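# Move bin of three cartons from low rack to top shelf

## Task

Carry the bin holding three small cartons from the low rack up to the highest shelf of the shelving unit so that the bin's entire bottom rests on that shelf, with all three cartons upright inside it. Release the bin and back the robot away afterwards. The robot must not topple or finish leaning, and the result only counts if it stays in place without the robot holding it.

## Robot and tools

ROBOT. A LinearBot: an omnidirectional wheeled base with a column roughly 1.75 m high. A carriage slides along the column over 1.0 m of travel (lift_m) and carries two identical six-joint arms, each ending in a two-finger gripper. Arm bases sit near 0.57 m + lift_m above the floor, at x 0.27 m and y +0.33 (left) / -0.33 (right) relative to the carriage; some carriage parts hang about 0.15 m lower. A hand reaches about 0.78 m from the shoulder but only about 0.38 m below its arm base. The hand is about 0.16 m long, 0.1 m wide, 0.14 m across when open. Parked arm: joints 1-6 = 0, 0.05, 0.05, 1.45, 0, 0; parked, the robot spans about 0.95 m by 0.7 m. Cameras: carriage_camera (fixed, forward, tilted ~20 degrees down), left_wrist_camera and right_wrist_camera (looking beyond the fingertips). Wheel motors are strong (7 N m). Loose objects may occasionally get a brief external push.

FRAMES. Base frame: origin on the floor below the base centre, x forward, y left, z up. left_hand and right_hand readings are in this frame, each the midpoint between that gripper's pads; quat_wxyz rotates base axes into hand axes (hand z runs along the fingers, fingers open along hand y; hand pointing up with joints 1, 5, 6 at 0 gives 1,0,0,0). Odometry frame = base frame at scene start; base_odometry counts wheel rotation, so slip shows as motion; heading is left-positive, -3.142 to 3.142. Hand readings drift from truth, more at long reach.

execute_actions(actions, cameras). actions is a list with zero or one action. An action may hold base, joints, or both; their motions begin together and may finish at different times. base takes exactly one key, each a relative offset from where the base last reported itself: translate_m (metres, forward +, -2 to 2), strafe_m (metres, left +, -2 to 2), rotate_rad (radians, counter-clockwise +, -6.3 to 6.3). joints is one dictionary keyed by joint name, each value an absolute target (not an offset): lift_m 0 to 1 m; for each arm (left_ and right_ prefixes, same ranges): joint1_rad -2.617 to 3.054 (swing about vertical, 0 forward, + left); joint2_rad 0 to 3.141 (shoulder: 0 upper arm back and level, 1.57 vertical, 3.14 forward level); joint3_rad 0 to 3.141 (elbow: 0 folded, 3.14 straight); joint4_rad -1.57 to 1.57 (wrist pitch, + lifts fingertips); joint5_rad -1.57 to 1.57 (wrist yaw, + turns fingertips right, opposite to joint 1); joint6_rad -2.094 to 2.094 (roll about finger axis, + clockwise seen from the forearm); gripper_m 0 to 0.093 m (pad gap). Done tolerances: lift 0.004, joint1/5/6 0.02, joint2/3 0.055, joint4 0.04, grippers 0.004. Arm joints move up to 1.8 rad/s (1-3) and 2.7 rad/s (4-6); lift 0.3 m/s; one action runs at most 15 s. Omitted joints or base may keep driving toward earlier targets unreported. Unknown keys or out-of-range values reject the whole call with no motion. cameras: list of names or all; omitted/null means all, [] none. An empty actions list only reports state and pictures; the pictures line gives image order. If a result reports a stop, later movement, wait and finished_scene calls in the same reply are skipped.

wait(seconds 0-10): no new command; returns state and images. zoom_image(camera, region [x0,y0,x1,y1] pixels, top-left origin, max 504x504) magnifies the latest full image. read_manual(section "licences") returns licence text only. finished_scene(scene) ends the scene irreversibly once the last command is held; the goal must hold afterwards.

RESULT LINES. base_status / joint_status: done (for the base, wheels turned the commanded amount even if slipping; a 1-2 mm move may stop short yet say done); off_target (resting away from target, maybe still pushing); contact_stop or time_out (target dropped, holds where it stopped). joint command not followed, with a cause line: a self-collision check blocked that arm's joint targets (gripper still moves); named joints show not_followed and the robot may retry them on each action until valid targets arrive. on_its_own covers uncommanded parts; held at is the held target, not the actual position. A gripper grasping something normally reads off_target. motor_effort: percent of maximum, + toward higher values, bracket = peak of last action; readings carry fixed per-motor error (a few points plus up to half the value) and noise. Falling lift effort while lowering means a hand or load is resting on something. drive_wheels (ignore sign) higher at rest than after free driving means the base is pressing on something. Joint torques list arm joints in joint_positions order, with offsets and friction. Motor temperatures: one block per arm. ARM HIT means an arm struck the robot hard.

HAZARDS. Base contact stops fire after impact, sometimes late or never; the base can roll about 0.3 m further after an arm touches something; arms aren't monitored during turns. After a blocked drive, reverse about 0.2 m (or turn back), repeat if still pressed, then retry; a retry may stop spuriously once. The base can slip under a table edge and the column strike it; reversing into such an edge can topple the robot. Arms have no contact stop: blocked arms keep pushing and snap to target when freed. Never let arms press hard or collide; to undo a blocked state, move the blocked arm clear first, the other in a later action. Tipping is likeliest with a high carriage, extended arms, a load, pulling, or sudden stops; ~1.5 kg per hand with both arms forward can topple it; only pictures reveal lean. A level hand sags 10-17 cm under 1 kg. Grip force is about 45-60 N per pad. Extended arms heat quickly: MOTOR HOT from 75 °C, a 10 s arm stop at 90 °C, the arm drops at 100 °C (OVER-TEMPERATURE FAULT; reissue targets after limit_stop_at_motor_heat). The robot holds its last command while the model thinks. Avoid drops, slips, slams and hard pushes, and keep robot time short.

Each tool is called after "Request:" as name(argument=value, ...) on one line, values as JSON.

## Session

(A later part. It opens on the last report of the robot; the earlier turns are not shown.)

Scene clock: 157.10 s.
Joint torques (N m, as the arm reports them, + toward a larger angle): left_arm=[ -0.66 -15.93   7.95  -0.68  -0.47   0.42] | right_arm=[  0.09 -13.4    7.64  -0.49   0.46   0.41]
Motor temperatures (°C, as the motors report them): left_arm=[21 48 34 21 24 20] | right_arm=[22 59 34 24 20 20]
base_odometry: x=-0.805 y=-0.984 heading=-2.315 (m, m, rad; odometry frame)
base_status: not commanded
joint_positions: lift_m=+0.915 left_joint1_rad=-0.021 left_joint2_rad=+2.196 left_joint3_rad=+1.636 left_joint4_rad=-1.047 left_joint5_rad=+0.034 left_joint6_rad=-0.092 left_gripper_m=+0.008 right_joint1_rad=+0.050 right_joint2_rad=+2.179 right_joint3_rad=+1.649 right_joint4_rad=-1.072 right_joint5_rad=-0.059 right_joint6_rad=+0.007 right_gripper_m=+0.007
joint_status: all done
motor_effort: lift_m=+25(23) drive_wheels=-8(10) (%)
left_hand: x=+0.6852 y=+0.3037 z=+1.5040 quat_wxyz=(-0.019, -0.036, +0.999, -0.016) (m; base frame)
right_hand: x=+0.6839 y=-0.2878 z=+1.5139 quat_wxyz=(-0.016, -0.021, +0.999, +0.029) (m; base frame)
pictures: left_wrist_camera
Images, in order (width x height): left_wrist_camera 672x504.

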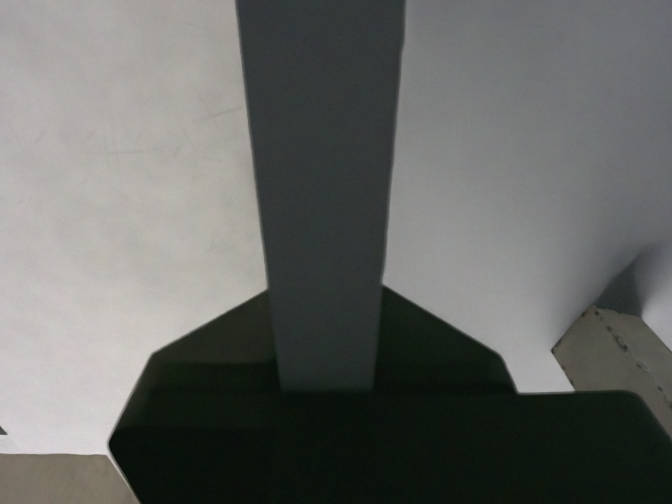

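Request:
execute_actions(actions=[{"joints": {"lift_m": 0.895}}], cameras=[])

Request:
execute_actions(actions=[{"joints": {"lift_m": 0.878}}], cameras=["carriage_camera"])

Scene clock: 159.87 s.
Joint torques (N m, as the arm reports them, + toward a larger angle): left_arm=[ -0.76 -15.63   8.05  -0.69  -0.47   0.45] | right_arm=[  0.14 -13.22   7.44  -0.44   0.45   0.42]
Motor temperatures (°C, as the motors report them): left_arm=[21 49 34 21 24 20] | right_arm=[22 60 35 24 20 20]
base_odometry: x=-0.805 y=-0.984 heading=-2.315 (m, m, rad; odometry frame)
base_status: not commanded
joint_positions: lift_m=+0.895 left_joint1_rad=-0.021 left_joint2_rad=+2.195 left_joint3_rad=+1.636 left_joint4_rad=-1.046 left_joint5_rad=+0.034 left_joint6_rad=-0.092 left_gripper_m=+0.008 right_joint1_rad=+0.050 right_joint2_rad=+2.178 right_joint3_rad=+1.649 right_joint4_rad=-1.072 right_joint5_rad=-0.058 right_joint6_rad=+0.007 right_gripper_m=+0.007
joint_status: all done
motor_effort: lift_m=+25(27) drive_wheels=-8(11) (%)
left_hand: x=+0.6855 y=+0.3036 z=+1.4843 quat_wxyz=(-0.018, -0.036, +0.999, -0.016) (m; base frame)
right_hand: x=+0.6842 y=-0.2879 z=+1.4943 quat_wxyz=(-0.016, -0.021, +0.999, +0.029) (m; base frame)
pictures: none
No camera images: the call's "cameras" was empty. Leave "cameras" out to get every camera's image.

Scene clock: 160.43 s.
Joint torques (N m, as the arm reports them, + toward a larger angle): left_arm=[ -0.51 -15.65   7.96  -0.64  -0.46   0.41] | right_arm=[  0.08 -13.2    7.54  -0.43   0.46   0.42]
Motor temperatures (°C, as the motors report them): left_arm=[21 49 34 21 24 20] | right_arm=[22 60 35 24 20 20]
base_odometry: x=-0.805 y=-0.984 heading=-2.315 (m, m, rad; odometry frame)
base_status: not commanded
joint_positions: lift_m=+0.878 left_joint1_rad=-0.021 left_joint2_rad=+2.195 left_joint3_rad=+1.636 left_joint4_rad=-1.046 left_joint5_rad=+0.034 left_joint6_rad=-0.092 left_gripper_m=+0.008 right_joint1_rad=+0.050 right_joint2_rad=+2.177 right_joint3_rad=+1.649 right_joint4_rad=-1.072 right_joint5_rad=-0.058 right_joint6_rad=+0.007 right_gripper_m=+0.007
joint_status: all done
motor_effort: lift_m=+25(25) drive_wheels=-8(11) (%)
left_hand: x=+0.6854 y=+0.3037 z=+1.4675 quat_wxyz=(-0.018, -0.036, +0.999, -0.016) (m; base frame)
right_hand: x=+0.6841 y=-0.2879 z=+1.4774 quat_wxyz=(-0.016, -0.021, +0.999, +0.029) (m; base frame)
pictures: carriage_camera
Images, in order (width x height): carriage_camera 672x504.

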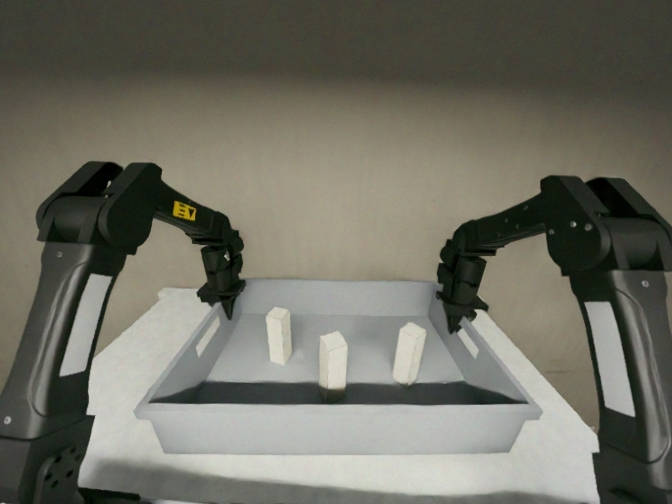

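Request:
execute_actions(actions=[{"joints": {"lift_m": 0.86}}], cameras=[])

Request:
execute_actions(actions=[{"joints": {"lift_m": 0.845}}], cameras=[])

Scene clock: 164.13 s.
Joint torques (N m, as the arm reports them, + toward a larger angle): left_arm=[ -0.64 -15.78   8.12  -0.69  -0.46   0.44] | right_arm=[  0.17 -13.15   7.75  -0.46   0.41   0.39]
Motor temperatures (°C, as the motors report them): left_arm=[21 49 34 21 24 20] | right_arm=[22 60 35 24 20 20]
base_odometry: x=-0.805 y=-0.984 heading=-2.315 (m, m, rad; odometry frame)
base_status: not commanded
joint_positions: lift_m=+0.860 left_joint1_rad=-0.021 left_joint2_rad=+2.195 left_joint3_rad=+1.636 left_joint4_rad=-1.046 left_joint5_rad=+0.034 left_joint6_rad=-0.092 left_gripper_m=+0.008 right_joint1_rad=+0.050 right_joint2_rad=+2.177 right_joint3_rad=+1.649 right_joint4_rad=-1.071 right_joint5_rad=-0.058 right_joint6_rad=+0.007 right_gripper_m=+0.007
joint_status: all done
motor_effort: lift_m=+25(27) drive_wheels=-8(11) (%)
left_hand: x=+0.6856 y=+0.3036 z=+1.4493 quat_wxyz=(-0.018, -0.036, +0.999, -0.016) (m; base frame)
right_hand: x=+0.6843 y=-0.2878 z=+1.4595 quat_wxyz=(-0.015, -0.021, +0.999, +0.029) (m; base frame)
pictures: none
No camera images: the call's "cameras" was empty. Leave "cameras" out to get every camera's image.

Scene clock: 164.70 s.
Joint torques (N m, as the arm reports them, + toward a larger angle): left_arm=[ -0.7  -15.24   7.99  -0.6   -0.45   0.44] | right_arm=[  0.14 -12.92   7.67  -0.42   0.42   0.44]
Motor temperatures (°C, as the motors report them): left_arm=[21 49 34 21 24 20] | right_arm=[22 60 35 24 20 20]
base_odometry: x=-0.805 y=-0.984 heading=-2.315 (m, m, rad; odometry frame)
base_status: not commanded
joint_positions: lift_m=+0.845 left_joint1_rad=-0.021 left_joint2_rad=+2.190 left_joint3_rad=+1.636 left_joint4_rad=-1.045 left_joint5_rad=+0.033 left_joint6_rad=-0.093 left_gripper_m=+0.008 right_joint1_rad=+0.050 right_joint2_rad=+2.174 right_joint3_rad=+1.649 right_joint4_rad=-1.071 right_joint5_rad=-0.058 right_joint6_rad=+0.007 right_gripper_m=+0.007
joint_status: all done
motor_effort: lift_m=+24(24) drive_wheels=-8(8) (%)
left_hand: x=+0.6864 y=+0.3038 z=+1.4365 quat_wxyz=(-0.015, -0.036, +0.999, -0.016) (m; base frame)
right_hand: x=+0.6848 y=-0.2878 z=+1.4459 quat_wxyz=(-0.013, -0.021, +0.999, +0.029) (m; base frame)
pictures: none
No camera images: the call's "cameras" was empty. Leave "cameras" out to get every camera's image.

Contact is starting. A touch lower, then release.

Request:
execute_actions(actions=[{"joints": {"lift_m": 0.833}}], cameras=[])

Request:
execute_actions(actions=[{"joints": {"left_gripper_m": 0.09, "right_gripper_m": 0.09}}], cameras=["carriage_camera"])

Request:
execute_actions(actions=[{"joints": {"lift_m": 0.93}}], cameras=[])

Request:
execute_actions(actions=[{"base": {"translate_m": -0.4}, "joints": {"left_joint1_rad": 0, "left_joint2_rad": 0.05, "left_joint3_rad": 0.05, "left_joint4_rad": 1.45, "left_joint5_rad": 0, "left_joint6_rad": 0, "right_joint1_rad": 0, "right_joint2_rad": 0.05, "right_joint3_rad": 0.05, "right_joint4_rad": 1.45, "right_joint5_rad": 0, "right_joint6_rad": 0}}], cameras=["carriage_camera"])

Scene clock: 169.60 s.
Joint torques (N m, as the arm reports them, + toward a larger angle): left_arm=[ -0.74 -13.49   7.41  -0.42  -0.44   0.43] | right_arm=[  0.12 -11.7    7.08  -0.24   0.46   0.42]
Motor temperatures (°C, as the motors report them): left_arm=[21 49 35 21 24 20] | right_arm=[22 61 35 24 20 20]
base_odometry: x=-0.805 y=-0.984 heading=-2.315 (m, m, rad; odometry frame)
base_status: not commanded
joint_positions: lift_m=+0.833 left_joint1_rad=-0.021 left_joint2_rad=+2.171 left_joint3_rad=+1.646 left_joint4_rad=-1.063 left_joint5_rad=+0.031 left_joint6_rad=-0.093 left_gripper_m=+0.008 right_joint1_rad=+0.050 right_joint2_rad=+2.158 right_joint3_rad=+1.658 right_joint4_rad=-1.086 right_joint5_rad=-0.059 right_joint6_rad=+0.007 right_gripper_m=+0.007
joint_status: all done
motor_effort: lift_m=+22(22) drive_wheels=+10(8) (%)
left_hand: x=+0.6869 y=+0.3040 z=+1.4343 quat_wxyz=(-0.010, -0.036, +0.999, -0.015) (m; base frame)
right_hand: x=+0.6855 y=-0.2877 z=+1.4424 quat_wxyz=(-0.008, -0.021, +0.999, +0.029) (m; base frame)
pictures: none
No camera images: the call's "cameras" was empty. Leave "cameras" out to get every camera's image.

Scene clock: 170.30 s.
Joint torques (N m, as the arm reports them, + toward a larger angle): left_arm=[ -0.17 -13.53   7.29   0.    -0.21   0.1 ] | right_arm=[  0.08 -11.64   7.02   0.01   0.02   0.04]
Motor temperatures (°C, as the motors report them): left_arm=[21 49 35 21 24 20] | right_arm=[22 61 35 24 20 20]
base_odometry: x=-0.805 y=-0.984 heading=-2.315 (m, m, rad; odometry frame)
base_status: not commanded
joint_positions: lift_m=+0.833 left_joint1_rad=-0.027 left_joint2_rad=+2.171 left_joint3_rad=+1.646 left_joint4_rad=-1.114 left_joint5_rad=+0.009 left_joint6_rad=-0.056 left_gripper_m=+0.090 right_joint1_rad=+0.050 right_joint2_rad=+2.158 right_joint3_rad=+1.658 right_joint4_rad=-1.120 right_joint5_rad=-0.013 right_joint6_rad=+0.044 right_gripper_m=+0.090
joint_status: all done
on_its_own: left_joint4_rad moved -0.051 to your old target -1.131
motor_effort: lift_m=+22(22) drive_wheels=+10(10) (%)
left_hand: x=+0.6745 y=+0.3059 z=+1.4347 quat_wxyz=(-0.034, -0.015, +0.999, -0.003) (m; base frame)
right_hand: x=+0.6775 y=-0.2960 z=+1.4424 quat_wxyz=(-0.025, -0.002, +1.000, +0.005) (m; base frame)
pictures: carriage_camera
Images, in order (width x height): carriage_camera 672x504.

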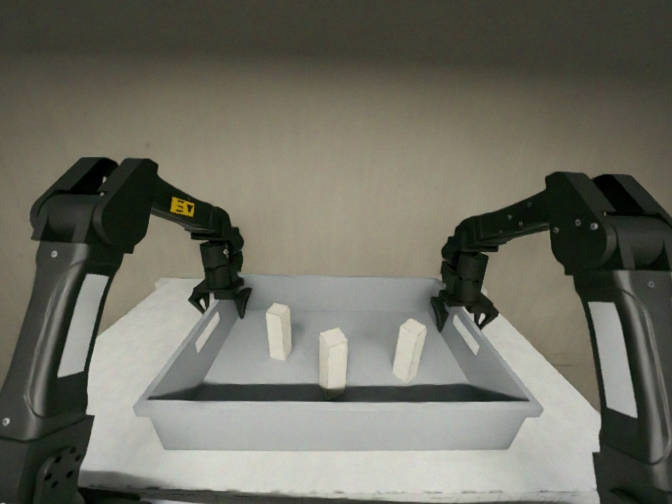

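Scene clock: 171.27 s.
Joint torques (N m, as the arm reports them, + toward a larger angle): left_arm=[ -0.25 -12.4    7.41   0.16  -0.21   0.07] | right_arm=[  0.14 -11.09   6.65   0.11   0.03   0.08]
Motor temperatures (°C, as the motors report them): left_arm=[21 49 35 21 24 20] | right_arm=[22 61 35 24 20 20]
base_odometry: x=-0.805 y=-0.984 heading=-2.315 (m, m, rad; odometry frame)
base_status: not commanded
joint_positions: lift_m=+0.930 left_joint1_rad=-0.027 left_joint2_rad=+2.159 left_joint3_rad=+1.646 left_joint4_rad=-1.125 left_joint5_rad=+0.007 left_joint6_rad=-0.056 left_gripper_m=+0.090 right_joint1_rad=+0.050 right_joint2_rad=+2.151 right_joint3_rad=+1.664 right_joint4_rad=-1.127 right_joint5_rad=-0.012 right_joint6_rad=+0.045 right_gripper_m=+0.090
joint_status: all done
motor_effort: lift_m=+26(28) drive_wheels=+10(8) (%)
left_hand: x=+0.6731 y=+0.3062 z=+1.5359 quat_wxyz=(-0.033, -0.015, +0.999, -0.002) (m; base frame)
right_hand: x=+0.6781 y=-0.2961 z=+1.5429 quat_wxyz=(-0.022, -0.002, +1.000, +0.005) (m; base frame)
pictures: none
No camera images: the call's "cameras" was empty. Leave "cameras" out to get every camera's image.

Scene clock: 174.20 s.
Joint torques (N m, as the arm reports them, + toward a larger angle): left_arm=[ 0.43  4.37  3.35 -0.43 -0.21  0.07] | right_arm=[ 0.47  3.64  4.35 -0.39 -0.02  0.01]
Motor temperatures (°C, as the motors report them): left_arm=[21 48 34 21 24 20] | right_arm=[22 59 35 24 20 20]
base_odometry: x=-0.534 y=-0.690 heading=-2.315 (m, m, rad; odometry frame)
base_status: done
joint_positions: lift_m=+0.930 left_joint1_rad=-0.002 left_joint2_rad=+0.053 left_joint3_rad=+0.073 left_joint4_rad=+1.457 left_joint5_rad=+0.004 left_joint6_rad=-0.006 left_gripper_m=+0.090 right_joint1_rad=-0.004 right_joint2_rad=+0.060 right_joint3_rad=+0.070 right_joint4_rad=+1.456 right_joint5_rad=-0.008 right_joint6_rad=+0.002 right_gripper_m=+0.090
joint_status: all done
motor_effort: lift_m=+26(26) drive_wheels=-1(21) (%)
left_hand: x=+0.3034 y=+0.3172 z=+1.9533 quat_wxyz=(+0.999, +0.002, +0.047, -0.004) (m; base frame)
right_hand: x=+0.3067 y=-0.3168 z=+1.9523 quat_wxyz=(+0.999, -0.004, +0.052, -0.001) (m; base frame)
pictures: carriage_camera
Images, in order (width x height): carriage_camera 672x504.

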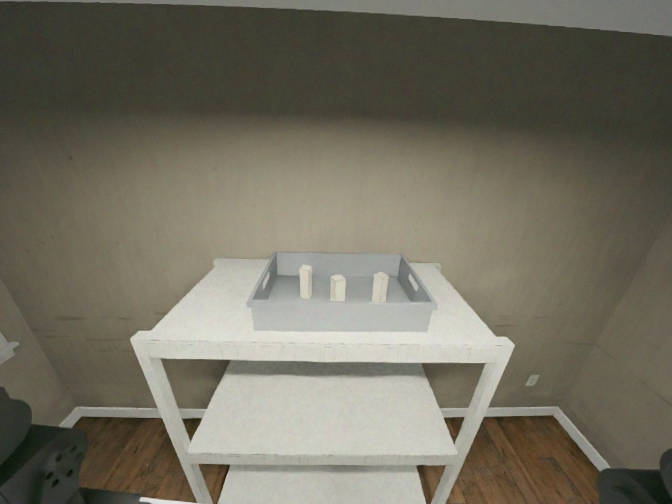

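The bin is fully on the top shelf, all three cartons are standing, and the robot is clear.

Request:
finished_scene(scene=2)

The scene is finished: the task was done.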